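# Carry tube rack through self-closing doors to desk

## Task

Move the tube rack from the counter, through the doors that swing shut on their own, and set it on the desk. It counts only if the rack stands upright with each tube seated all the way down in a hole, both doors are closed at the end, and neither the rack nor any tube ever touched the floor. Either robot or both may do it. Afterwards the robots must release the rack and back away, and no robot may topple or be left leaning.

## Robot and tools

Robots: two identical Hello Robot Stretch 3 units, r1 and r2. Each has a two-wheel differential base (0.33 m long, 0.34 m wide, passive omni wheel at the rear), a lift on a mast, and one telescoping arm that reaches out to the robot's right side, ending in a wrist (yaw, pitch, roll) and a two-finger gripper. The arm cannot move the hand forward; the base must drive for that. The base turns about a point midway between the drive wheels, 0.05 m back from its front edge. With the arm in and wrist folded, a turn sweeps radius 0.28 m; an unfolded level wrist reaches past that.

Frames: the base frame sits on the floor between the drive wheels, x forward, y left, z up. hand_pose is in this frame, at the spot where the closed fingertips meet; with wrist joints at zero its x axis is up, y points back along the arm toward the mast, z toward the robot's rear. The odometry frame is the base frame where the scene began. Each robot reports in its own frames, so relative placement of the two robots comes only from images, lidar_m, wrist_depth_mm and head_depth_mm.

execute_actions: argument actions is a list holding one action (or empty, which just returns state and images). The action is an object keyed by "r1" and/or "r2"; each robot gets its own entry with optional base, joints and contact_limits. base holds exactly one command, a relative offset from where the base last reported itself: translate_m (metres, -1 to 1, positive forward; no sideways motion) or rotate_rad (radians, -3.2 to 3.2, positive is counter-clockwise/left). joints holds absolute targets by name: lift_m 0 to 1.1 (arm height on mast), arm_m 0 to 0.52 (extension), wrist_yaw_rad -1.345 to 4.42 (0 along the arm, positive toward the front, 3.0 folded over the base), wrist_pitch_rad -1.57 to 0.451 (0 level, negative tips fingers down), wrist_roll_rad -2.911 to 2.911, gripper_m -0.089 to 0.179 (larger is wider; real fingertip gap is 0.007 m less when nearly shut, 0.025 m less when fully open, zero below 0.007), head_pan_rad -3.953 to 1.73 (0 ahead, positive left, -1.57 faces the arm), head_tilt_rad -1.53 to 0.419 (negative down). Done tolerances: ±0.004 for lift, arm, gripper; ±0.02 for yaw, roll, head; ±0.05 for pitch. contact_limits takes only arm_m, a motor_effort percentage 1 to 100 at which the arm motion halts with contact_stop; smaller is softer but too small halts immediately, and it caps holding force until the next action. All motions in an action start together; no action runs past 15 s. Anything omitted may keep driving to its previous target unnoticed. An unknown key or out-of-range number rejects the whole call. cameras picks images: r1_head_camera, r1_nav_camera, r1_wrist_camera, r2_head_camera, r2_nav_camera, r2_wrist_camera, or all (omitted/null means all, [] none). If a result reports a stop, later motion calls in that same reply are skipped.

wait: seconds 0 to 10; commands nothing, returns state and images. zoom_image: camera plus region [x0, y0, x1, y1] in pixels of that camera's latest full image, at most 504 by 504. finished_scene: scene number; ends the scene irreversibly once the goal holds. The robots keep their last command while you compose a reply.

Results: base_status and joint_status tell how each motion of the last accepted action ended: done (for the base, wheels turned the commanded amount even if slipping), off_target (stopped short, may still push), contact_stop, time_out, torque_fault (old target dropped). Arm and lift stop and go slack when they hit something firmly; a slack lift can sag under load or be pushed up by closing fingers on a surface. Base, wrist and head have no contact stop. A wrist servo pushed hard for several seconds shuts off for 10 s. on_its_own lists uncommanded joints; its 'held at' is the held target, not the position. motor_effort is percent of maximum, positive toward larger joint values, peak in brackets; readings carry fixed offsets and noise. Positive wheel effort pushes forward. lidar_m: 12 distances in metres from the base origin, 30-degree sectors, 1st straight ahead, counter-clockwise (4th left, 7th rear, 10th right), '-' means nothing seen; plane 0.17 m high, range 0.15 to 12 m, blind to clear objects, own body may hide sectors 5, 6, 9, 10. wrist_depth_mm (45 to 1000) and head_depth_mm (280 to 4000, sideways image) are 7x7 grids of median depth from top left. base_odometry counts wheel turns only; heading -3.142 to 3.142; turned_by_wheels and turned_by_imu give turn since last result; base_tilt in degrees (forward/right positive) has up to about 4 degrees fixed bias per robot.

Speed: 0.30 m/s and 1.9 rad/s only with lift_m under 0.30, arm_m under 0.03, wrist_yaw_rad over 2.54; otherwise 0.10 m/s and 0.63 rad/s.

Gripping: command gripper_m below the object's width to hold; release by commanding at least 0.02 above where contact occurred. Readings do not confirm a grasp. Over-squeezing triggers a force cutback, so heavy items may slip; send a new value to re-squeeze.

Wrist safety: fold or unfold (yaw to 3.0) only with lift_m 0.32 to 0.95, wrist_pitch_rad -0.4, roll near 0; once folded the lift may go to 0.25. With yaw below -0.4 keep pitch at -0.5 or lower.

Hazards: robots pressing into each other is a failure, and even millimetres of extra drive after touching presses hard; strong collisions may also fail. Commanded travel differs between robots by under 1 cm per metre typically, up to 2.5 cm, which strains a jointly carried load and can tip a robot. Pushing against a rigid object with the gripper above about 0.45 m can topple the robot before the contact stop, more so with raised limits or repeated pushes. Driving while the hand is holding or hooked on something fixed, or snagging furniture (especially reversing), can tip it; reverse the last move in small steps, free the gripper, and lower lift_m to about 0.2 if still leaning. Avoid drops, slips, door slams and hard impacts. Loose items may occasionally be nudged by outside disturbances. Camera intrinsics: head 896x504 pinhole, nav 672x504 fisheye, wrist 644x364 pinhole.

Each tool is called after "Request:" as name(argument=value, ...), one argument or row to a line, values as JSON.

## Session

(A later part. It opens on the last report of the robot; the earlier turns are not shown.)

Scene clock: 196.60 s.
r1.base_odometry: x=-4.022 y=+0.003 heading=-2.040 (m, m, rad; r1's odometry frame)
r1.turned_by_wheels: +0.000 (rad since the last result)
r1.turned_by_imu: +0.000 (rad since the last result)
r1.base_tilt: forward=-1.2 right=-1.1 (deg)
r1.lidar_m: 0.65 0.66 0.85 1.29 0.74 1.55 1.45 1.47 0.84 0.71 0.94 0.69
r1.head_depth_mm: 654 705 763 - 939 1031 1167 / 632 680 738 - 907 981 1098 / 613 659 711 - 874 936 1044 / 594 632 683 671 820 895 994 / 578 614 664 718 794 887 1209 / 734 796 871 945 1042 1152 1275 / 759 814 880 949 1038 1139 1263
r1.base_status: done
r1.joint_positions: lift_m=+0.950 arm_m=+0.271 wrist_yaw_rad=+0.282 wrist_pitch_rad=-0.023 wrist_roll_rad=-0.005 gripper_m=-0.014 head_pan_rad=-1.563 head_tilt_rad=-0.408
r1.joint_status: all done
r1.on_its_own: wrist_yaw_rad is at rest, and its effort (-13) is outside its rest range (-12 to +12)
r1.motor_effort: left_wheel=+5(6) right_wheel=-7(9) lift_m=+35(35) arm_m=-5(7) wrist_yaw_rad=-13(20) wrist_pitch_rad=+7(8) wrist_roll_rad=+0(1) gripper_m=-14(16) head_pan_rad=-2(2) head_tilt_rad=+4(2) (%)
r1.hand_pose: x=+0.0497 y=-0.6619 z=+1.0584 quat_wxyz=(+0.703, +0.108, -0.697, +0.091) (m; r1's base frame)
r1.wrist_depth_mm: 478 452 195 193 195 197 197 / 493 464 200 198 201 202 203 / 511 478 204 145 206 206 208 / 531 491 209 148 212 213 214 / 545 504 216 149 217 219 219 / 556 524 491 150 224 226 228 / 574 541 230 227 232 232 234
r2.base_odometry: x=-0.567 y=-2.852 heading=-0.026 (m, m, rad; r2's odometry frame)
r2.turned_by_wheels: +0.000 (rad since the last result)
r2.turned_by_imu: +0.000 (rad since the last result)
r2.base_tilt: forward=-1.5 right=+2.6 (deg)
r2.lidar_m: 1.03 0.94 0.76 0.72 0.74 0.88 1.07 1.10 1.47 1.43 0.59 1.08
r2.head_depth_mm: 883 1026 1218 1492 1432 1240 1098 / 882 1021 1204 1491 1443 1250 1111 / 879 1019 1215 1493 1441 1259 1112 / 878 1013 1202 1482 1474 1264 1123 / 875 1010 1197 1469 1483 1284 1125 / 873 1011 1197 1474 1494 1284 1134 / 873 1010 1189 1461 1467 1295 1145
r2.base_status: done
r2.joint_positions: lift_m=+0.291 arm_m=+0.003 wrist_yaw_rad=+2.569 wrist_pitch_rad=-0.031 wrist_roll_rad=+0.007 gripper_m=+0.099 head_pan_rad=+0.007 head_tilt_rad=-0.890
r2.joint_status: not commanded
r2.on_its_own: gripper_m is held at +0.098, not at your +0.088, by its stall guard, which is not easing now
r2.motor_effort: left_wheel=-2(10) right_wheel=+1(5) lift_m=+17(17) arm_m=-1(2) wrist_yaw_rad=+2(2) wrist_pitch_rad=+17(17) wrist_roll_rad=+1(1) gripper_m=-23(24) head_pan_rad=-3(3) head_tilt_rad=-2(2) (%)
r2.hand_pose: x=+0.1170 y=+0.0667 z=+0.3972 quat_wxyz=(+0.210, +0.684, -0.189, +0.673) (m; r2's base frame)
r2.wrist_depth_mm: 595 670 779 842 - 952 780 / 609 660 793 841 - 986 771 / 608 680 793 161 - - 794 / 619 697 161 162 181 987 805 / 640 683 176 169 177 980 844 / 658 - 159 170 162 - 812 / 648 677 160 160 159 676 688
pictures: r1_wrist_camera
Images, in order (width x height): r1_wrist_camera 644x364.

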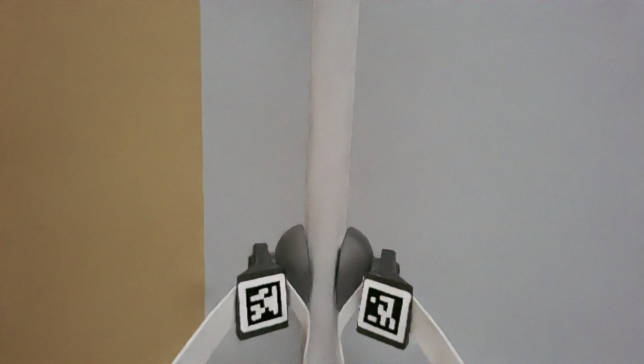

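Request:
execute_actions(
  actions=[
    {"r1":{"base":{"translate_m":-0.047},"joints":{"arm_m":0.211,"wrist_yaw_rad":0.355}},"r2":{"base":{"translate_m":0.62}}},
  ],
  cameras=[],
)

Request:
execute_actions(
  actions=[
    {"r1":{"base":{"translate_m":-0.058},"joints":{"arm_m":0.157,"wrist_yaw_rad":0.45}},"r2":{"base":{"rotate_rad":-1.55}}},
  ],
  cameras=[],
)

Request:
execute_actions(
  actions=[
    {"r1":{"base":{"translate_m":-0.062},"joints":{"arm_m":0.107,"wrist_yaw_rad":0.54}}},
  ],
  cameras=[],
)

Request:
execute_actions(
  actions=[
    {"r1":{"base":{"translate_m":-0.067},"joints":{"arm_m":0.065,"wrist_yaw_rad":0.635}}},
  ],
  cameras=["r2_nav_camera"],
)

Scene clock: 200.93 s.
r1.base_odometry: x=-4.000 y=+0.045 heading=-2.039 (m, m, rad; r1's odometry frame)
r1.turned_by_wheels: +0.000 (rad since the last result)
r1.turned_by_imu: -0.001 (rad since the last result)
r1.base_tilt: forward=-1.2 right=-1.0 (deg)
r1.lidar_m: 0.70 0.71 0.66 0.79 1.40 1.50 1.41 1.43 0.81 0.64 0.94 0.74
r1.head_depth_mm: 618 668 729 775 - 990 1121 / 593 636 693 - - 926 1044 / 570 613 662 707 - 878 972 / 549 587 633 665 751 823 911 / 529 555 593 635 711 777 867 / 509 547 594 912 1023 1152 1275 / 754 809 881 954 1040 1150 1279
r1.base_status: done
r1.joint_positions: lift_m=+0.950 arm_m=+0.211 wrist_yaw_rad=+0.363 wrist_pitch_rad=-0.024 wrist_roll_rad=-0.005 gripper_m=-0.014 head_pan_rad=-1.563 head_tilt_rad=-0.408
r1.joint_status: all done
r1.motor_effort: left_wheel=+4(3) right_wheel=-4(11) lift_m=+35(35) arm_m=-6(9) wrist_yaw_rad=-6(17) wrist_pitch_rad=+8(8) wrist_roll_rad=+0(1) gripper_m=-14(16) head_pan_rad=-3(3) head_tilt_rad=+5(4) (%)
r1.hand_pose: x=+0.0693 y=-0.5954 z=+1.0582 quat_wxyz=(+0.699, +0.136, -0.692, +0.119) (m; r1's base frame)
r1.wrist_depth_mm: 603 562 194 192 196 197 197 / 636 574 200 197 201 202 203 / 637 596 206 202 206 206 207 / 647 608 211 208 211 212 213 / 675 625 217 149 217 219 219 / 678 643 599 150 225 225 226 / 701 676 230 229 231 231 233
r2.base_odometry: x=+0.053 y=-2.868 heading=-0.026 (m, m, rad; r2's odometry frame)
r2.turned_by_wheels: +0.000 (rad since the last result)
r2.turned_by_imu: +0.001 (rad since the last result)
r2.base_tilt: forward=-1.5 right=+2.8 (deg)
r2.lidar_m: 0.41 0.42 0.56 0.66 0.66 1.02 1.69 1.74 0.58 1.28 0.60 0.43
r2.head_depth_mm: 327 377 449 552 719 1027 1093 / 325 376 447 549 713 1019 1103 / 324 375 445 547 710 1011 1116 / 324 374 442 543 708 1007 1117 / 323 372 442 542 702 996 1120 / 322 371 440 540 698 986 1133 / 321 370 438 536 693 974 1144
r2.base_status: done
r2.joint_positions: lift_m=+0.291 arm_m=+0.003 wrist_yaw_rad=+2.569 wrist_pitch_rad=-0.031 wrist_roll_rad=+0.007 gripper_m=+0.099 head_pan_rad=+0.007 head_tilt_rad=-0.890
r2.joint_status: not commanded
r2.on_its_own: gripper_m is held at +0.098, not at your +0.088, by its stall guard, which is not easing now
r2.motor_effort: left_wheel=-1(7) right_wheel=+1(5) lift_m=+17(16) arm_m=-3(2) wrist_yaw_rad=+2(1) wrist_pitch_rad=+17(17) wrist_roll_rad=+1(1) gripper_m=-23(24) head_pan_rad=-3(3) head_tilt_rad=-2(3) (%)
r2.hand_pose: x=+0.1170 y=+0.0667 z=+0.3972 quat_wxyz=(+0.210, +0.684, -0.189, +0.673) (m; r2's base frame)
r2.wrist_depth_mm: 540 602 703 643 455 355 292 / 556 615 725 623 454 357 296 / 561 640 696 161 428 372 300 / 571 659 160 162 181 372 303 / 585 636 176 170 175 364 310 / 603 - 158 170 161 - 314 / 593 674 161 161 160 398 312
pictures: none
No camera images: the call's "cameras" was empty. Leave "cameras" out to get every camera's image.

Scene clock: 203.03 s.
r1.base_odometry: x=-3.974 y=+0.097 heading=-2.039 (m, m, rad; r1's odometry frame)
r1.turned_by_wheels: +0.000 (rad since the last result)
r1.turned_by_imu: +0.000 (rad since the last result)
r1.base_tilt: forward=-1.3 right=-1.1 (deg)
r1.lidar_m: 0.75 0.77 0.68 1.29 1.40 1.44 1.35 1.37 0.78 0.59 0.58 0.80
r1.head_depth_mm: 593 642 698 757 - 1000 1097 / 561 607 658 709 - 910 1002 / 535 574 620 671 - - 915 / 509 545 587 625 - 774 846 / 487 519 551 589 650 712 784 / 466 491 530 569 619 694 1237 / 447 482 844 948 1043 1156 1277
r1.base_status: done
r1.joint_positions: lift_m=+0.950 arm_m=+0.157 wrist_yaw_rad=+0.460 wrist_pitch_rad=-0.025 wrist_roll_rad=-0.005 gripper_m=-0.014 head_pan_rad=-1.563 head_tilt_rad=-0.408
r1.joint_status: all done
r1.motor_effort: left_wheel=+3(4) right_wheel=-6(7) lift_m=+35(35) arm_m=-5(9) wrist_yaw_rad=-7(29) wrist_pitch_rad=+8(8) wrist_roll_rad=+0(1) gripper_m=-14(17) head_pan_rad=-2(2) head_tilt_rad=+4(4) (%)
r1.hand_pose: x=+0.0920 y=-0.5314 z=+1.0580 quat_wxyz=(+0.692, +0.170, -0.684, +0.153) (m; r1's base frame)
r1.wrist_depth_mm: 647 708 196 194 196 195 195 / 671 715 202 198 200 200 200 / 668 754 207 204 205 205 206 / 675 758 212 148 210 210 210 / 690 780 218 149 215 216 216 / 702 789 729 150 221 223 222 / 709 822 232 228 230 229 229
r2.base_odometry: x=+0.053 y=-2.868 heading=-1.576 (m, m, rad; r2's odometry frame)
r2.turned_by_wheels: -1.550 (rad since the last result)
r2.turned_by_imu: -1.566 (rad since the last result)
r2.base_tilt: forward=-1.5 right=+2.7 (deg)
r2.lidar_m: 1.21 0.59 0.43 0.41 0.42 0.58 0.66 0.67 1.04 1.69 1.75 0.61
r2.head_depth_mm: 1073 1259 1539 1687 1250 1171 1097 / 1069 1224 1430 1674 1439 1247 1105 / 1446 1676 1986 1721 1457 1257 1115 / 1361 1561 1867 1747 1462 1261 1116 / 1365 1570 1865 1770 1485 1277 1124 / 1366 1508 1531 1484 1391 1248 1133 / 1127 1099 1072 1043 1022 1002 983
r2.base_status: done
r2.joint_positions: lift_m=+0.291 arm_m=+0.003 wrist_yaw_rad=+2.569 wrist_pitch_rad=-0.031 wrist_roll_rad=+0.007 gripper_m=+0.099 head_pan_rad=+0.007 head_tilt_rad=-0.890
r2.joint_status: not commanded
r2.on_its_own: gripper_m is held at +0.098, not at your +0.088, by its stall guard, which is not easing now
r2.motor_effort: left_wheel=+1(11) right_wheel=-2(7) lift_m=+17(17) arm_m=-2(2) wrist_yaw_rad=+1(1) wrist_pitch_rad=+17(17) wrist_roll_rad=+1(1) gripper_m=-24(24) head_pan_rad=-3(3) head_tilt_rad=-2(2) (%)
r2.hand_pose: x=+0.1170 y=+0.0667 z=+0.3972 quat_wxyz=(+0.210, +0.684, -0.189, +0.673) (m; r2's base frame)
r2.wrist_depth_mm: 351 399 456 538 659 834 - / 360 402 464 539 672 870 - / 368 413 459 161 706 922 - / 374 417 161 163 181 956 - / 379 411 175 169 175 - - / 388 - 157 169 161 - 900 / 387 447 161 162 159 691 692
pictures: none
No camera images: the call's "cameras" was empty. Leave "cameras" out to get every camera's image.

Scene clock: 204.60 s.
r1.base_odometry: x=-3.946 y=+0.152 heading=-2.039 (m, m, rad; r1's odometry frame)
r1.turned_by_wheels: +0.000 (rad since the last result)
r1.turned_by_imu: +0.000 (rad since the last result)
r1.base_tilt: forward=-1.3 right=-1.1 (deg)
r1.lidar_m: 0.82 0.83 0.71 1.30 1.39 1.37 1.29 1.31 0.76 0.54 0.52 0.87
r1.head_depth_mm: 574 624 681 751 - - 1119 / 537 582 633 688 - - 990 / 507 544 587 639 676 - 880 / 476 511 550 594 - - 792 / 452 481 516 555 - 657 722 / 429 448 476 503 554 611 666 / 408 431 460 491 539 1121 1285
r1.base_status: done
r1.joint_positions: lift_m=+0.950 arm_m=+0.107 wrist_yaw_rad=+0.555 wrist_pitch_rad=-0.025 wrist_roll_rad=-0.005 gripper_m=-0.014 head_pan_rad=-1.563 head_tilt_rad=-0.408
r1.joint_status: all done
r1.motor_effort: left_wheel=+4(6) right_wheel=-7(8) lift_m=+35(35) arm_m=-5(8) wrist_yaw_rad=-11(26) wrist_pitch_rad=+8(8) wrist_roll_rad=-1(0) gripper_m=-14(16) head_pan_rad=-2(2) head_tilt_rad=+5(4) (%)
r1.hand_pose: x=+0.1133 y=-0.4695 z=+1.0579 quat_wxyz=(+0.684, +0.202, -0.676, +0.186) (m; r1's base frame)
r1.wrist_depth_mm: 654 797 197 195 195 193 194 / 671 814 203 199 200 198 198 / 680 830 209 146 205 205 202 / 690 845 215 151 211 209 208 / 696 863 220 149 216 215 214 / 717 892 884 152 222 220 220 / 720 915 235 229 230 227 227
r2.base_odometry: x=+0.053 y=-2.868 heading=-1.576 (m, m, rad; r2's odometry frame)
r2.turned_by_wheels: +0.000 (rad since the last result)
r2.turned_by_imu: +0.000 (rad since the last result)
r2.base_tilt: forward=-1.5 right=+2.7 (deg)
r2.lidar_m: 1.15 0.58 0.43 0.41 0.42 0.58 0.66 0.67 1.05 1.69 0.66 0.64
r2.head_depth_mm: 998 1170 1429 1642 1312 1197 1101 / 3384 1199 1394 1618 1435 1246 1107 / 1441 1675 1979 1720 1463 1254 1111 / 1363 1577 1872 1741 1474 1261 1116 / 1369 1575 1859 1764 1496 1280 1121 / 1366 1505 1524 1475 1382 1246 1134 / 1127 1096 1069 1042 1022 999 980
r2.base_status: not commanded
r2.joint_positions: lift_m=+0.291 arm_m=+0.003 wrist_yaw_rad=+2.569 wrist_pitch_rad=-0.031 wrist_roll_rad=+0.007 gripper_m=+0.099 head_pan_rad=+0.007 head_tilt_rad=-0.890
r2.joint_status: not commanded
r2.on_its_own: gripper_m is held at +0.098, not at your +0.088, by its stall guard, which is not easing now
r2.motor_effort: left_wheel=+1(2) right_wheel=-1(2) lift_m=+16(17) arm_m=-1(1) wrist_yaw_rad=+1(1) wrist_pitch_rad=+17(17) wrist_roll_rad=+1(1) gripper_m=-24(23) head_pan_rad=-3(3) head_tilt_rad=-2(2) (%)
r2.hand_pose: x=+0.1170 y=+0.0667 z=+0.3972 quat_wxyz=(+0.210, +0.684, -0.189, +0.673) (m; r2's base frame)
r2.wrist_depth_mm: 353 403 451 537 663 834 - / 361 402 459 551 666 873 - / 362 414 451 161 721 917 - / 372 424 162 162 181 988 - / 380 413 176 169 176 - - / 387 - 158 170 161 - 937 / 388 452 161 160 160 675 692
pictures: none
No camera images: the call's "cameras" was empty. Leave "cameras" out to get every camera's image.

Scene clock: 206.30 s.
r1.base_odometry: x=-3.916 y=+0.212 heading=-2.038 (m, m, rad; r1's odometry frame)
r1.turned_by_wheels: +0.000 (rad since the last result)
r1.turned_by_imu: +0.000 (rad since the last result)
r1.base_tilt: forward=-1.4 right=-1.0 (deg)
r1.lidar_m: 0.88 0.90 0.74 1.30 1.39 1.30 1.22 1.24 0.75 0.51 0.48 0.94
r1.head_depth_mm: 569 620 681 754 806 - - / 526 568 619 679 741 - - / 488 525 567 618 675 - - / 455 487 523 567 604 - 766 / 427 455 487 523 549 - 674 / 402 427 455 485 509 564 615 / 380 392 405 438 477 522 569
r1.base_status: done
r1.joint_positions: lift_m=+0.950 arm_m=+0.065 wrist_yaw_rad=+0.659 wrist_pitch_rad=-0.025 wrist_roll_rad=-0.005 gripper_m=-0.014 head_pan_rad=-1.563 head_tilt_rad=-0.408
r1.joint_status: wrist_yaw_rad off_target (ended at +0.659, target +0.635); the others done
r1.on_its_own: wrist_yaw_rad is at rest, and its effort (-18) is outside its rest range (-12 to +12)
r1.motor_effort: left_wheel=+5(4) right_wheel=-8(10) lift_m=+35(35) arm_m=-4(10) wrist_yaw_rad=-18(25) wrist_pitch_rad=+9(9) wrist_roll_rad=+0(0) gripper_m=-15(16) head_pan_rad=-2(3) head_tilt_rad=+4(4) (%)
r1.hand_pose: x=+0.1351 y=-0.4123 z=+1.0579 quat_wxyz=(+0.674, +0.237, -0.664, +0.221) (m; r1's base frame)
r1.wrist_depth_mm: 679 807 201 196 195 193 190 / 676 815 206 142 199 199 195 / 692 830 211 148 205 202 200 / 706 849 217 212 210 207 205 / 709 865 223 151 216 214 210 / 716 890 - 153 222 219 216 / 737 888 238 231 230 226 222
r2.base_odometry: x=+0.053 y=-2.868 heading=-1.576 (m, m, rad; r2's odometry frame)
r2.turned_by_wheels: +0.000 (rad since the last result)
r2.turned_by_imu: +0.000 (rad since the last result)
r2.base_tilt: forward=-1.6 right=+2.7 (deg)
r2.lidar_m: 1.08 0.59 0.43 0.41 0.42 0.58 0.66 0.67 1.04 1.69 0.69 0.74
r2.head_depth_mm: 928 1073 1333 1614 1404 1237 1096 / 3844 2706 1979 1589 1445 1247 1101 / 1436 1666 1967 1720 1460 1261 1107 / 1365 1564 1875 1731 1466 1265 1116 / 1361 1578 1874 1755 1476 1273 1125 / 1373 1502 1529 1477 1392 1247 1134 / 1130 1094 1065 1042 1011 999 979
r2.base_status: not commanded
r2.joint_positions: lift_m=+0.291 arm_m=+0.003 wrist_yaw_rad=+2.569 wrist_pitch_rad=-0.031 wrist_roll_rad=+0.007 gripper_m=+0.099 head_pan_rad=+0.007 head_tilt_rad=-0.890
r2.joint_status: not commanded
r2.on_its_own: gripper_m is held at +0.098, not at your +0.088, by its stall guard, which is not easing now
r2.motor_effort: left_wheel=+2(2) right_wheel=-2(2) lift_m=+16(17) arm_m=-1(3) wrist_yaw_rad=+1(1) wrist_pitch_rad=+17(17) wrist_roll_rad=+0(1) gripper_m=-23(24) head_pan_rad=-2(3) head_tilt_rad=-3(2) (%)
r2.hand_pose: x=+0.1170 y=+0.0667 z=+0.3972 quat_wxyz=(+0.210, +0.684, -0.189, +0.673) (m; r2's base frame)
r2.wrist_depth_mm: 353 393 451 537 646 847 - / 356 401 460 556 682 910 - / 366 420 456 161 698 933 - / 375 419 161 163 181 - - / 381 407 175 168 177 - - / 388 - 158 169 161 - 931 / 389 453 161 160 160 701 699
pictures: r2_nav_camera (sideways: a quarter turn counterclockwise sets it upright)
Images, in order (width x height): r2_nav_camera 672x504.

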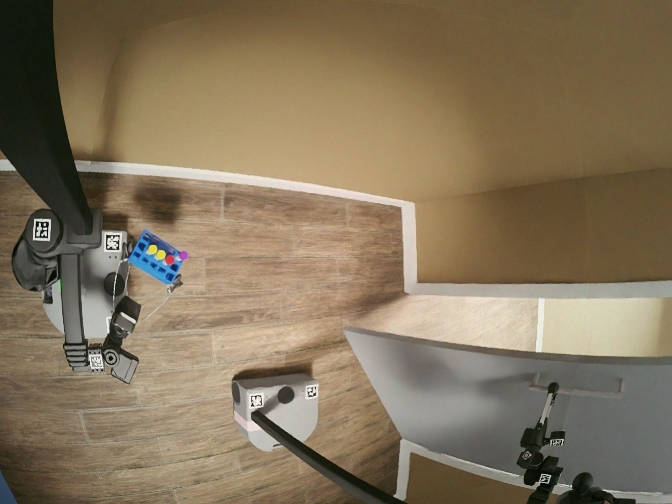

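Request:
execute_actions(
  actions=[
    {"r1":{"base":{"translate_m":-0.067},"joints":{"arm_m":0.02,"wrist_yaw_rad":0.736}},"r2":{"base":{"rotate_rad":-0.29},"joints":{"head_tilt_rad":-0.6}}},
  ],
  cameras=[],
)

Request:
execute_actions(
  actions=[
    {"r1":{"base":{"translate_m":-0.084},"joints":{"arm_m":0.002,"wrist_yaw_rad":0.898}},"r2":{"base":{"translate_m":0.1}}},
  ],
  cameras=[],
)

Request:
execute_actions(
  actions=[
    {"r1":{"base":{"translate_m":-0.09},"joints":{"wrist_yaw_rad":1.103}},"r2":{"base":{"translate_m":0.15}}},
  ],
  cameras=[],
)

Request:
execute_actions(
  actions=[
    {"r1":{"base":{"translate_m":-0.078},"joints":{"wrist_yaw_rad":1.264}},"r2":{"base":{"translate_m":0.15}}},
  ],
  cameras=["r2_nav_camera","r2_head_camera","r1_wrist_camera"],
)

Scene clock: 208.87 s.
r1.base_odometry: x=-3.886 y=+0.272 heading=-2.038 (m, m, rad; r1's odometry frame)
r1.turned_by_wheels: +0.000 (rad since the last result)
r1.turned_by_imu: -0.001 (rad since the last result)
r1.base_tilt: forward=-1.2 right=-1.0 (deg)
r1.lidar_m: 0.95 0.97 0.78 1.32 1.38 1.23 1.15 1.17 0.76 0.48 0.43 1.01
r1.head_depth_mm: 573 624 690 768 869 - - / 519 562 612 675 748 824 - / 473 510 552 600 661 719 - / 437 466 502 542 589 680 - / 405 431 460 495 529 - - / 377 399 425 454 486 514 568 / 353 373 395 419 379 475 515
r1.base_status: done
r1.joint_positions: lift_m=+0.950 arm_m=+0.020 wrist_yaw_rad=+0.748 wrist_pitch_rad=-0.025 wrist_roll_rad=-0.005 gripper_m=-0.014 head_pan_rad=-1.563 head_tilt_rad=-0.408
r1.joint_status: all done
r1.motor_effort: left_wheel=+3(3) right_wheel=-6(8) lift_m=+35(35) arm_m=-5(10) wrist_yaw_rad=-9(26) wrist_pitch_rad=+8(9) wrist_roll_rad=-1(1) gripper_m=-13(16) head_pan_rad=-2(2) head_tilt_rad=+3(3) (%)
r1.hand_pose: x=+0.1523 y=-0.3528 z=+1.0579 quat_wxyz=(+0.663, +0.266, -0.653, +0.250) (m; r1's base frame)
r1.wrist_depth_mm: 703 826 203 199 197 195 191 / 710 827 209 204 202 199 196 / 720 824 214 209 206 204 201 / 741 866 221 153 213 209 206 / 734 886 228 153 219 215 212 / 752 903 - - 224 221 218 / 768 924 240 233 232 228 222
r2.base_odometry: x=+0.053 y=-2.868 heading=-1.866 (m, m, rad; r2's odometry frame)
r2.turned_by_wheels: -0.290 (rad since the last result)
r2.turned_by_imu: -0.293 (rad since the last result)
r2.base_tilt: forward=-1.5 right=+2.6 (deg)
r2.lidar_m: 1.03 0.88 0.49 0.41 0.41 0.47 0.66 0.66 0.84 1.28 1.68 0.73
r2.head_depth_mm: 1250 1297 1680 2021 1802 1278 1138 / 1049 1120 1332 1545 1719 1463 1220 / 876 963 1086 1244 1433 1479 1236 / - - 3510 2418 1866 1493 1243 / - - 3809 2318 1891 1505 1251 / 1320 1420 1548 1724 1854 1518 1260 / 1253 1367 1497 1664 1813 1527 1270
r2.base_status: done
r2.joint_positions: lift_m=+0.291 arm_m=+0.003 wrist_yaw_rad=+2.569 wrist_pitch_rad=-0.031 wrist_roll_rad=+0.007 gripper_m=+0.099 head_pan_rad=+0.007 head_tilt_rad=-0.606
r2.joint_status: all done
r2.on_its_own: gripper_m is held at +0.098, not at your +0.088, by its stall guard, which is not easing now
r2.motor_effort: left_wheel=+2(9) right_wheel=-2(7) lift_m=+17(16) arm_m=-3(2) wrist_yaw_rad=+1(0) wrist_pitch_rad=+17(17) wrist_roll_rad=+0(1) gripper_m=-24(23) head_pan_rad=-3(3) head_tilt_rad=+3(15) (%)
r2.hand_pose: x=+0.1170 y=+0.0667 z=+0.3972 quat_wxyz=(+0.210, +0.684, -0.189, +0.673) (m; r2's base frame)
r2.wrist_depth_mm: 364 428 533 703 - - - / 373 438 546 718 - - - / 378 445 523 161 - - - / 378 454 161 161 181 - - / 384 431 175 171 176 - - / 390 - 158 169 160 - 913 / 389 487 161 160 160 708 688
pictures: none
No camera images: the call's "cameras" was empty. Leave "cameras" out to get every camera's image.

Scene clock: 211.60 s.
r1.base_odometry: x=-3.848 y=+0.347 heading=-2.038 (m, m, rad; r1's odometry frame)
r1.turned_by_wheels: +0.000 (rad since the last result)
r1.turned_by_imu: -0.001 (rad since the last result)
r1.base_tilt: forward=-1.2 right=-1.0 (deg)
r1.lidar_m: 1.03 0.74 0.74 1.34 1.37 1.14 1.07 1.09 1.03 0.97 0.99 1.10
r1.head_depth_mm: 821 881 950 1032 1131 1231 - / 816 874 943 1024 1122 1243 - / 809 868 940 1018 1113 1230 1318 / 805 859 927 1007 1104 1208 1318 / 799 855 923 1000 1090 - - / 792 853 914 992 1084 1156 - / 789 846 911 986 1082 1183 1285
r1.base_status: done
r1.joint_positions: lift_m=+0.950 arm_m=+0.002 wrist_yaw_rad=+0.897 wrist_pitch_rad=-0.022 wrist_roll_rad=-0.005 gripper_m=-0.015 head_pan_rad=-1.563 head_tilt_rad=-0.408
r1.joint_status: all done
r1.motor_effort: left_wheel=+1(7) right_wheel=+0(9) lift_m=+35(35) arm_m=-3(11) wrist_yaw_rad=+2(59) wrist_pitch_rad=+7(8) wrist_roll_rad=-1(1) gripper_m=-8(19) head_pan_rad=-2(2) head_tilt_rad=+4(3) (%)
r1.hand_pose: x=+0.1783 y=-0.3069 z=+1.0588 quat_wxyz=(+0.642, +0.313, -0.632, +0.300) (m; r1's base frame)
r1.wrist_depth_mm: 729 833 - - 810 674 569 / 746 863 - - 812 671 573 / 747 892 - - 831 676 580 / 767 886 - - 839 690 584 / 775 909 - - 867 700 595 / 803 938 - - 827 714 596 / 812 956 - - 852 715 605
r2.base_odometry: x=+0.024 y=-2.964 heading=-1.865 (m, m, rad; r2's odometry frame)
r2.turned_by_wheels: +0.000 (rad since the last result)
r2.turned_by_imu: +0.000 (rad since the last result)
r2.base_tilt: forward=-1.6 right=+2.6 (deg)
r2.lidar_m: 1.47 0.94 0.52 0.44 0.44 0.50 0.76 0.75 0.95 1.44 0.74 0.72
r2.head_depth_mm: 1398 1507 1731 1965 1816 1455 1190 / 1344 1476 1655 1889 1833 1465 1227 / 1314 1441 1602 1803 1849 1483 1231 / 1266 1397 1532 1731 1861 1481 1245 / 1233 1341 1487 1656 1825 1507 1257 / 1194 1314 1440 1609 1776 1517 1266 / 1177 1275 1410 1557 1727 1534 1277
r2.base_status: done
r2.joint_positions: lift_m=+0.291 arm_m=+0.003 wrist_yaw_rad=+2.569 wrist_pitch_rad=-0.031 wrist_roll_rad=+0.007 gripper_m=+0.099 head_pan_rad=+0.007 head_tilt_rad=-0.605
r2.joint_status: not commanded
r2.on_its_own: gripper_m is held at +0.098, not at your +0.088, by its stall guard, which is not easing now
r2.motor_effort: left_wheel=+2(12) right_wheel=-2(4) lift_m=+17(17) arm_m=-2(2) wrist_yaw_rad=+1(1) wrist_pitch_rad=+17(17) wrist_roll_rad=+1(1) gripper_m=-23(24) head_pan_rad=-3(3) head_tilt_rad=+2(2) (%)
r2.hand_pose: x=+0.1170 y=+0.0667 z=+0.3972 quat_wxyz=(+0.210, +0.684, -0.189, +0.673) (m; r2's base frame)
r2.wrist_depth_mm: 387 453 574 767 - - - / 389 473 580 756 - - - / 401 472 561 160 - - - / 399 479 161 162 181 - - / 406 459 175 170 177 - - / 413 - 159 169 161 - 933 / 408 506 161 161 160 681 687
pictures: none
No camera images: the call's "cameras" was empty. Leave "cameras" out to get every camera's image.

Scene clock: 213.87 s.
r1.base_odometry: x=-3.807 y=+0.427 heading=-2.038 (m, m, rad; r1's odometry frame)
r1.turned_by_wheels: +0.000 (rad since the last result)
r1.turned_by_imu: -0.001 (rad since the last result)
r1.base_tilt: forward=-1.2 right=-1.1 (deg)
r1.lidar_m: 1.12 0.70 1.36 1.34 1.36 1.04 0.98 1.00 1.05 0.98 0.99 1.20
r1.head_depth_mm: 825 886 959 1042 1136 1229 - / 821 880 954 1032 1133 1244 - / 817 875 948 1025 1119 1236 1323 / 811 876 936 1021 1113 1231 1319 / 810 864 930 1012 1107 1194 - / 801 860 931 1006 1093 1169 - / 797 855 917 995 1086 1178 -
r1.base_status: done
r1.joint_positions: lift_m=+0.950 arm_m=+0.002 wrist_yaw_rad=+1.101 wrist_pitch_rad=-0.022 wrist_roll_rad=-0.005 gripper_m=-0.015 head_pan_rad=-1.563 head_tilt_rad=-0.408
r1.joint_status: all done
r1.motor_effort: left_wheel=+1(3) right_wheel=+0(4) lift_m=+35(35) arm_m=-3(4) wrist_yaw_rad=+2(2) wrist_pitch_rad=+7(7) wrist_roll_rad=+0(0) gripper_m=-9(9) head_pan_rad=-2(2) head_tilt_rad=+3(4) (%)
r1.hand_pose: x=+0.2066 y=-0.2630 z=+1.0588 quat_wxyz=(+0.608, +0.376, -0.597, +0.364) (m; r1's base frame)
r1.wrist_depth_mm: 793 864 - - - 762 626 / 804 885 - - - 743 633 / 806 899 - - - 751 632 / 820 932 - - - 757 640 / 847 958 - - - 792 647 / 858 971 - - - 808 636 / 905 - - - - 797 645
r2.base_odometry: x=-0.020 y=-3.108 heading=-1.865 (m, m, rad; r2's odometry frame)
r2.turned_by_wheels: +0.000 (rad since the last result)
r2.turned_by_imu: +0.000 (rad since the last result)
r2.base_tilt: forward=-1.6 right=+2.6 (deg)
r2.lidar_m: 1.32 1.04 0.57 0.48 0.48 0.55 0.90 0.89 1.11 1.62 0.70 0.69
r2.head_depth_mm: 1248 1383 1540 1762 1808 1464 1221 / 1214 1335 1489 1693 1822 1466 1231 / 1177 1299 1449 1620 1775 1477 1231 / 1136 1257 1394 1561 1743 1494 1246 / 1117 1209 1342 1509 1687 1505 1255 / 1079 1172 1303 1446 1656 1515 1264 / 1050 1151 1265 1398 1580 1540 1274
r2.base_status: done
r2.joint_positions: lift_m=+0.291 arm_m=+0.003 wrist_yaw_rad=+2.569 wrist_pitch_rad=-0.032 wrist_roll_rad=+0.007 gripper_m=+0.099 head_pan_rad=+0.007 head_tilt_rad=-0.605
r2.joint_status: not commanded
r2.on_its_own: gripper_m is held at +0.098, not at your +0.088, by its stall guard, which is not easing now
r2.motor_effort: left_wheel=+2(13) right_wheel=-2(7) lift_m=+17(16) arm_m=-2(2) wrist_yaw_rad=+2(1) wrist_pitch_rad=+17(17) wrist_roll_rad=+0(1) gripper_m=-23(24) head_pan_rad=-3(3) head_tilt_rad=+2(2) (%)
r2.hand_pose: x=+0.1170 y=+0.0667 z=+0.3972 quat_wxyz=(+0.210, +0.684, -0.189, +0.673) (m; r2's base frame)
r2.wrist_depth_mm: 422 505 620 818 - - 999 / 422 502 615 809 - - 985 / 436 519 604 161 - - - / 433 526 160 162 180 - - / 443 487 176 171 175 - - / 452 - 158 169 161 - 907 / 445 547 161 160 159 676 688
pictures: none
No camera images: the call's "cameras" was empty. Leave "cameras" out to get every camera's image.

Scene clock: 216.13 s.
r1.base_odometry: x=-3.772 y=+0.497 heading=-2.038 (m, m, rad; r1's odometry frame)
r1.turned_by_wheels: +0.000 (rad since the last result)
r1.turned_by_imu: -0.001 (rad since the last result)
r1.base_tilt: forward=-1.1 right=-1.0 (deg)
r1.lidar_m: 1.20 0.67 1.39 1.33 1.30 0.96 0.90 0.92 1.04 0.99 1.00 1.28
r1.head_depth_mm: 832 889 956 1041 1141 1243 - / 829 891 956 1040 1145 1253 - / 823 881 953 1035 1132 1241 1344 / 817 877 944 1026 1119 1238 1331 / 813 871 944 1024 1117 1228 1325 / 808 864 932 1013 1101 1196 - / 802 861 927 1003 1092 1197 -
r1.base_status: done
r1.joint_positions: lift_m=+0.950 arm_m=+0.002 wrist_yaw_rad=+1.262 wrist_pitch_rad=-0.022 wrist_roll_rad=-0.005 gripper_m=-0.015 head_pan_rad=-1.563 head_tilt_rad=-0.408
r1.joint_status: all done
r1.motor_effort: left_wheel=+2(0) right_wheel=-1(4) lift_m=+35(35) arm_m=-4(3) wrist_yaw_rad=+1(2) wrist_pitch_rad=+7(7) wrist_roll_rad=+0(0) gripper_m=-8(9) head_pan_rad=-2(2) head_tilt_rad=+4(3) (%)
r1.hand_pose: x=+0.2222 y=-0.2249 z=+1.0588 quat_wxyz=(+0.577, +0.422, -0.565, +0.412) (m; r1's base frame)
r1.wrist_depth_mm: 882 939 - - - 883 691 / 861 949 - - - 883 684 / 891 987 - - - 867 694 / 927 - - - - 882 703 / 955 - - - - 873 711 / 951 - - - - 898 709 / - - - - - 900 700
r2.base_odometry: x=-0.063 y=-3.251 heading=-1.865 (m, m, rad; r2's odometry frame)
r2.turned_by_wheels: +0.000 (rad since the last result)
r2.turned_by_imu: +0.000 (rad since the last result)
r2.base_tilt: forward=-1.5 right=+2.6 (deg)
r2.lidar_m: 1.19 1.13 0.62 0.53 0.53 0.60 1.01 1.03 1.28 1.57 0.66 1.41
r2.head_depth_mm: 1100 1224 1378 1564 1737 1459 1215 / 1068 1192 1325 1493 1692 1472 1226 / 1043 1151 1282 1438 1649 1472 1236 / 1015 1116 1237 1384 1574 1501 1247 / 986 1085 1200 1332 1521 1505 1251 / 955 1045 1153 1289 1456 1523 1264 / 935 1012 1120 1245 1399 1506 1268
r2.base_status: done
r2.joint_positions: lift_m=+0.291 arm_m=+0.003 wrist_yaw_rad=+2.569 wrist_pitch_rad=-0.032 wrist_roll_rad=+0.007 gripper_m=+0.099 head_pan_rad=+0.007 head_tilt_rad=-0.604
r2.joint_status: not commanded
r2.on_its_own: gripper_m is held at +0.098, not at your +0.088, by its stall guard, which is not easing now
r2.motor_effort: left_wheel=+3(12) right_wheel=-1(6) lift_m=+17(17) arm_m=-2(2) wrist_yaw_rad=+0(0) wrist_pitch_rad=+17(17) wrist_roll_rad=+1(1) gripper_m=-23(23) head_pan_rad=-3(3) head_tilt_rad=+2(3) (%)
r2.hand_pose: x=+0.1170 y=+0.0667 z=+0.3972 quat_wxyz=(+0.210, +0.684, -0.189, +0.673) (m; r2's base frame)
r2.wrist_depth_mm: 447 530 673 896 - 997 885 / 461 548 666 888 - - 893 / 472 562 642 161 - - 930 / 481 567 161 163 181 - 941 / 480 531 175 171 176 - 957 / 482 - 158 170 161 - 907 / 479 588 161 161 160 704 691
pictures: r1_wrist_camera, r2_head_camera (sideways: a quarter turn clockwise sets it upright), r2_nav_camera (sideways: a quarter turn counterclockwise sets it upright)
Images, in order (width x height): r1_wrist_camera 644x364, r2_head_camera 896x504, r2_nav_camera 672x504.

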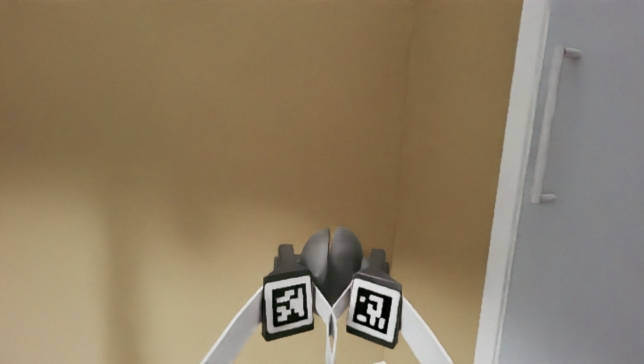

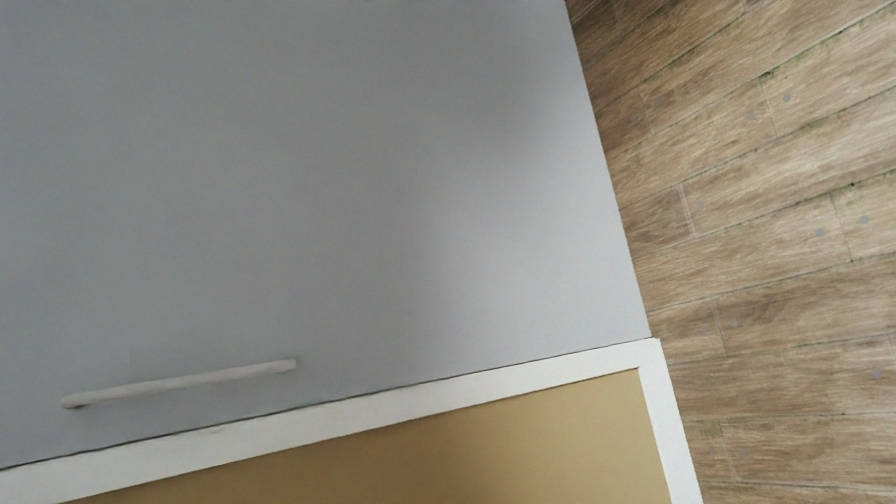

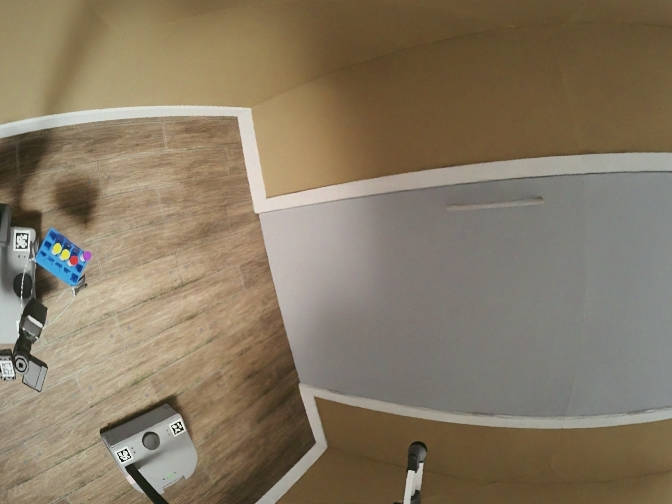

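Request:
execute_actions(
  actions=[
    {"r1":{"base":{"rotate_rad":0.03},"joints":{"gripper_m":0.09}},"r2":{"base":{"translate_m":-0.4}}},
  ],
  cameras=[],
)

Request:
execute_actions(
  actions=[
    {"r1":{"base":{"translate_m":0.73},"joints":{"wrist_yaw_rad":0.0,"arm_m":0.3}}},
  ],
  cameras=[],
)

Request:
execute_actions(
  actions=[
    {"r1":{"base":{"rotate_rad":-0.082},"joints":{"arm_m":0.36}}},
  ],
  cameras=["r1_wrist_camera"],
)

Scene clock: 221.13 s.
r1.base_odometry: x=-3.772 y=+0.497 heading=-2.008 (m, m, rad; r1's odometry frame)
r1.turned_by_wheels: +0.030 (rad since the last result)
r1.turned_by_imu: +0.029 (rad since the last result)
r1.base_tilt: forward=-1.2 right=-1.1 (deg)
r1.lidar_m: 1.20 0.95 1.39 1.33 1.28 0.95 0.90 0.92 1.04 0.99 1.01 1.27
r1.head_depth_mm: 822 884 952 1035 1132 1218 - / 820 880 953 1034 1136 1242 - / 823 879 946 1031 1125 1248 1330 / 815 874 944 1023 1120 1236 1334 / 815 871 939 1019 1118 1234 1324 / 811 871 940 1015 1112 1205 - / 811 867 932 1016 1107 1213 -
r1.base_status: done
r1.joint_positions: lift_m=+0.950 arm_m=+0.002 wrist_yaw_rad=+1.263 wrist_pitch_rad=-0.022 wrist_roll_rad=-0.005 gripper_m=+0.090 head_pan_rad=-1.563 head_tilt_rad=-0.408
r1.joint_status: all done
r1.motor_effort: left_wheel=-1(4) right_wheel=+1(3) lift_m=+35(35) arm_m=-4(3) wrist_yaw_rad=+2(2) wrist_pitch_rad=+7(7) wrist_roll_rad=+0(0) gripper_m=+1(80) head_pan_rad=-2(3) head_tilt_rad=+5(4) (%)
r1.hand_pose: x=+0.2222 y=-0.2249 z=+1.0588 quat_wxyz=(+0.577, +0.423, -0.565, +0.412) (m; r1's base frame)
r1.wrist_depth_mm: 877 918 - - - 914 707 / 871 956 - - - 928 716 / 909 971 - - - 902 699 / 917 - - - - 929 712 / 962 - - - - 926 713 / 964 - - - - 865 716 / - - - - - 855 722
r2.base_odometry: x=+0.053 y=-2.868 heading=-1.865 (m, m, rad; r2's odometry frame)
r2.turned_by_wheels: +0.000 (rad since the last result)
r2.turned_by_imu: +0.000 (rad since the last result)
r2.base_tilt: forward=-1.5 right=+2.7 (deg)
r2.lidar_m: 1.57 0.88 0.49 0.41 0.41 0.47 0.66 0.66 0.84 1.28 0.94 0.94
r2.head_depth_mm: 1488 1630 1847 2095 1813 1447 1216 / 1441 1587 1781 2000 1824 1472 1228 / 1397 1542 1712 1942 1834 1482 1231 / 1353 1492 1659 1856 1868 1488 1248 / 1310 1432 1593 1791 1890 1508 1253 / 1280 1397 1543 1727 1855 1520 1268 / 1254 1364 1501 1665 1815 1532 1279
r2.base_status: done
r2.joint_positions: lift_m=+0.291 arm_m=+0.003 wrist_yaw_rad=+2.569 wrist_pitch_rad=-0.032 wrist_roll_rad=+0.007 gripper_m=+0.099 head_pan_rad=+0.007 head_tilt_rad=-0.604
r2.joint_status: not commanded
r2.on_its_own: gripper_m is held at +0.098, not at your +0.088, by its stall guard, which is not easing now
r2.motor_effort: left_wheel=+2(7) right_wheel=-2(7) lift_m=+16(16) arm_m=-2(2) wrist_yaw_rad=+1(1) wrist_pitch_rad=+18(17) wrist_roll_rad=+1(1) gripper_m=-24(24) head_pan_rad=-3(3) head_tilt_rad=+1(2) (%)
r2.hand_pose: x=+0.1170 y=+0.0667 z=+0.3972 quat_wxyz=(+0.210, +0.684, -0.189, +0.673) (m; r2's base frame)
r2.wrist_depth_mm: 363 427 533 709 - - - / 369 443 533 710 - - - / 374 444 523 161 - - - / 379 457 160 162 181 - - / 389 426 175 171 176 - - / 389 - 158 169 161 - 912 / 385 483 161 161 159 677 690
pictures: none
No camera images: the call's "cameras" was empty. Leave "cameras" out to get every camera's image.

Scene clock: 229.40 s.
r1.base_odometry: x=-4.081 y=-0.165 heading=-2.008 (m, m, rad; r1's odometry frame)
r1.turned_by_wheels: +0.000 (rad since the last result)
r1.turned_by_imu: +0.001 (rad since the last result)
r1.base_tilt: forward=-1.3 right=-1.0 (deg)
r1.lidar_m: 0.47 0.48 0.64 0.60 1.41 1.72 1.63 1.42 1.00 0.93 0.71 0.50
r1.head_depth_mm: 786 847 912 - 1094 1195 1309 / 786 841 909 - 1102 1189 1307 / 782 831 898 - 1103 1191 1308 / 770 826 891 978 1065 1180 1296 / 778 835 902 973 1064 1173 1290 / 774 833 896 971 1068 1169 1288 / 774 829 892 967 1058 1168 1273
r1.base_status: done
r1.joint_positions: lift_m=+0.950 arm_m=+0.300 wrist_yaw_rad=+0.000 wrist_pitch_rad=-0.022 wrist_roll_rad=-0.005 gripper_m=+0.090 head_pan_rad=-1.563 head_tilt_rad=-0.408
r1.joint_status: all done
r1.motor_effort: left_wheel=+0(3) right_wheel=+1(5) lift_m=+35(35) arm_m=+4(5) wrist_yaw_rad=-1(2) wrist_pitch_rad=+7(7) wrist_roll_rad=+0(0) gripper_m=+0(0) head_pan_rad=-2(2) head_tilt_rad=+3(4) (%)
r1.hand_pose: x=-0.0213 y=-0.7003 z=+1.0588 quat_wxyz=(+0.709, +0.008, -0.705, -0.008) (m; r1's base frame)
r1.wrist_depth_mm: 358 363 368 361 374 378 384 / 370 374 378 371 382 389 390 / 377 381 384 379 391 397 401 / 391 392 394 400 401 409 413 / 397 402 405 408 412 421 424 / 408 412 418 427 427 435 435 / 424 430 433 432 443 446 453
r2.base_odometry: x=+0.053 y=-2.868 heading=-1.865 (m, m, rad; r2's odometry frame)
r2.turned_by_wheels: +0.000 (rad since the last result)
r2.turned_by_imu: +0.000 (rad since the last result)
r2.base_tilt: forward=-1.6 right=+2.7 (deg)
r2.lidar_m: 0.49 0.88 0.49 0.41 0.41 0.47 0.66 0.66 0.84 1.28 1.69 1.86
r2.head_depth_mm: 1483 1629 1838 2095 1807 1459 1217 / 1442 436 1769 2005 1835 1465 1194 / 1408 427 451 1943 1842 1484 1063 / 385 410 439 536 613 1203 1046 / 1269 881 1575 1789 1877 1513 1214 / 467 955 1542 1731 1854 1520 1264 / 1230 1368 1495 1664 1811 1546 1267
r2.base_status: not commanded
r2.joint_positions: lift_m=+0.291 arm_m=+0.003 wrist_yaw_rad=+2.569 wrist_pitch_rad=-0.032 wrist_roll_rad=+0.007 gripper_m=+0.099 head_pan_rad=+0.007 head_tilt_rad=-0.604
r2.joint_status: not commanded
r2.on_its_own: gripper_m is held at +0.098, not at your +0.088, by its stall guard, which is not easing now
r2.motor_effort: left_wheel=+2(2) right_wheel=-2(2) lift_m=+17(17) arm_m=-2(1) wrist_yaw_rad=+1(1) wrist_pitch_rad=+17(17) wrist_roll_rad=+1(1) gripper_m=-23(24) head_pan_rad=-3(2) head_tilt_rad=+2(2) (%)
r2.hand_pose: x=+0.1170 y=+0.0667 z=+0.3972 quat_wxyz=(+0.210, +0.684, -0.189, +0.673) (m; r2's base frame)
r2.wrist_depth_mm: 360 431 538 713 - - - / 370 439 530 702 - - - / 372 438 517 162 - - - / 379 455 161 162 180 - - / 386 427 176 171 176 - - / 390 - 158 169 160 - 520 / 391 482 162 160 160 486 374
pictures: none
No camera images: the call's "cameras" was empty. Leave "cameras" out to get every camera's image.

Scene clock: 231.00 s.
r1.base_odometry: x=-4.081 y=-0.165 heading=-2.090 (m, m, rad; r1's odometry frame)
r1.turned_by_wheels: -0.082 (rad since the last result)
r1.turned_by_imu: -0.083 (rad since the last result)
r1.base_tilt: forward=-1.2 right=-1.0 (deg)
r1.lidar_m: 0.47 0.48 0.60 0.60 1.39 1.66 1.63 1.56 1.03 0.93 0.78 0.51
r1.head_depth_mm: 809 873 941 - 1144 1249 1339 / 804 859 925 - 1108 1223 1327 / 793 847 906 - 1100 1209 1319 / 787 840 902 997 1069 1175 1294 / 770 827 893 970 1055 1164 1291 / 767 822 887 960 1036 1143 1271 / 761 812 879 944 1028 1129 1254
r1.base_status: done
r1.joint_positions: lift_m=+0.950 arm_m=+0.360 wrist_yaw_rad=+0.000 wrist_pitch_rad=-0.022 wrist_roll_rad=-0.005 gripper_m=+0.090 head_pan_rad=-1.563 head_tilt_rad=-0.408
r1.joint_status: all done
r1.motor_effort: left_wheel=+2(5) right_wheel=-1(5) lift_m=+35(35) arm_m=+4(5) wrist_yaw_rad=+1(0) wrist_pitch_rad=+7(7) wrist_roll_rad=+0(1) gripper_m=+0(0) head_pan_rad=-2(2) head_tilt_rad=+4(4) (%)
r1.hand_pose: x=-0.0214 y=-0.7603 z=+1.0588 quat_wxyz=(+0.709, +0.008, -0.705, -0.008) (m; r1's base frame)
r1.wrist_depth_mm: 296 302 301 318 332 342 357 / 305 309 309 328 343 354 365 / 309 316 318 339 352 364 373 / 318 327 326 346 363 373 390 / 324 336 345 356 373 386 400 / 334 343 362 368 379 400 411 / 343 354 363 379 394 414 426
r2.base_odometry: x=+0.053 y=-2.868 heading=-1.865 (m, m, rad; r2's odometry frame)
r2.turned_by_wheels: +0.000 (rad since the last result)
r2.turned_by_imu: +0.000 (rad since the last result)
r2.base_tilt: forward=-1.5 right=+2.7 (deg)
r2.lidar_m: 0.48 0.88 0.48 0.41 0.41 0.47 0.66 0.66 0.84 1.28 1.69 1.86
r2.head_depth_mm: 1484 1633 1829 2116 1818 1458 1222 / 1434 434 1761 2014 1821 1464 1201 / 1392 418 441 1924 1849 1474 1085 / 1325 408 434 525 606 1201 1042 / 380 426 1526 1785 1899 1505 1228 / 468 1395 1546 1747 1846 1524 1264 / 1223 1365 1508 1670 1802 1534 1278
r2.base_status: not commanded
r2.joint_positions: lift_m=+0.291 arm_m=+0.003 wrist_yaw_rad=+2.569 wrist_pitch_rad=-0.032 wrist_roll_rad=+0.007 gripper_m=+0.099 head_pan_rad=+0.007 head_tilt_rad=-0.604
r2.joint_status: not commanded
r2.on_its_own: gripper_m is held at +0.098, not at your +0.088, by its stall guard, which is not easing now
r2.motor_effort: left_wheel=+2(3) right_wheel=-2(2) lift_m=+17(16) arm_m=-2(3) wrist_yaw_rad=+1(1) wrist_pitch_rad=+17(17) wrist_roll_rad=+1(0) gripper_m=-23(24) head_pan_rad=-3(3) head_tilt_rad=+3(2) (%)
r2.hand_pose: x=+0.1170 y=+0.0667 z=+0.3972 quat_wxyz=(+0.210, +0.684, -0.189, +0.673) (m; r2's base frame)
r2.wrist_depth_mm: 366 434 530 710 - - - / 370 435 538 685 - - - / 374 448 515 162 - - - / 387 448 161 162 180 - - / 386 427 176 171 176 - - / 391 - 158 169 161 - 371 / 386 484 161 160 160 464 376
pictures: r1_wrist_camera
Images, in order (width x height): r1_wrist_camera 644x364.

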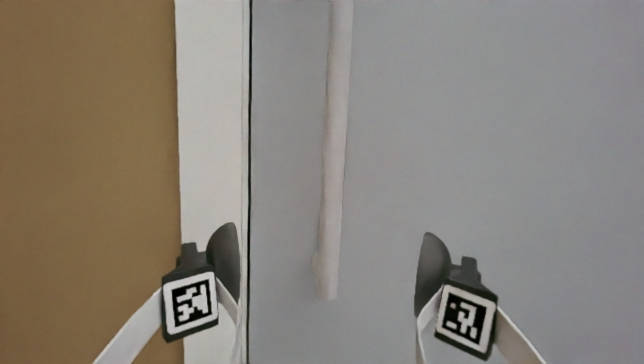

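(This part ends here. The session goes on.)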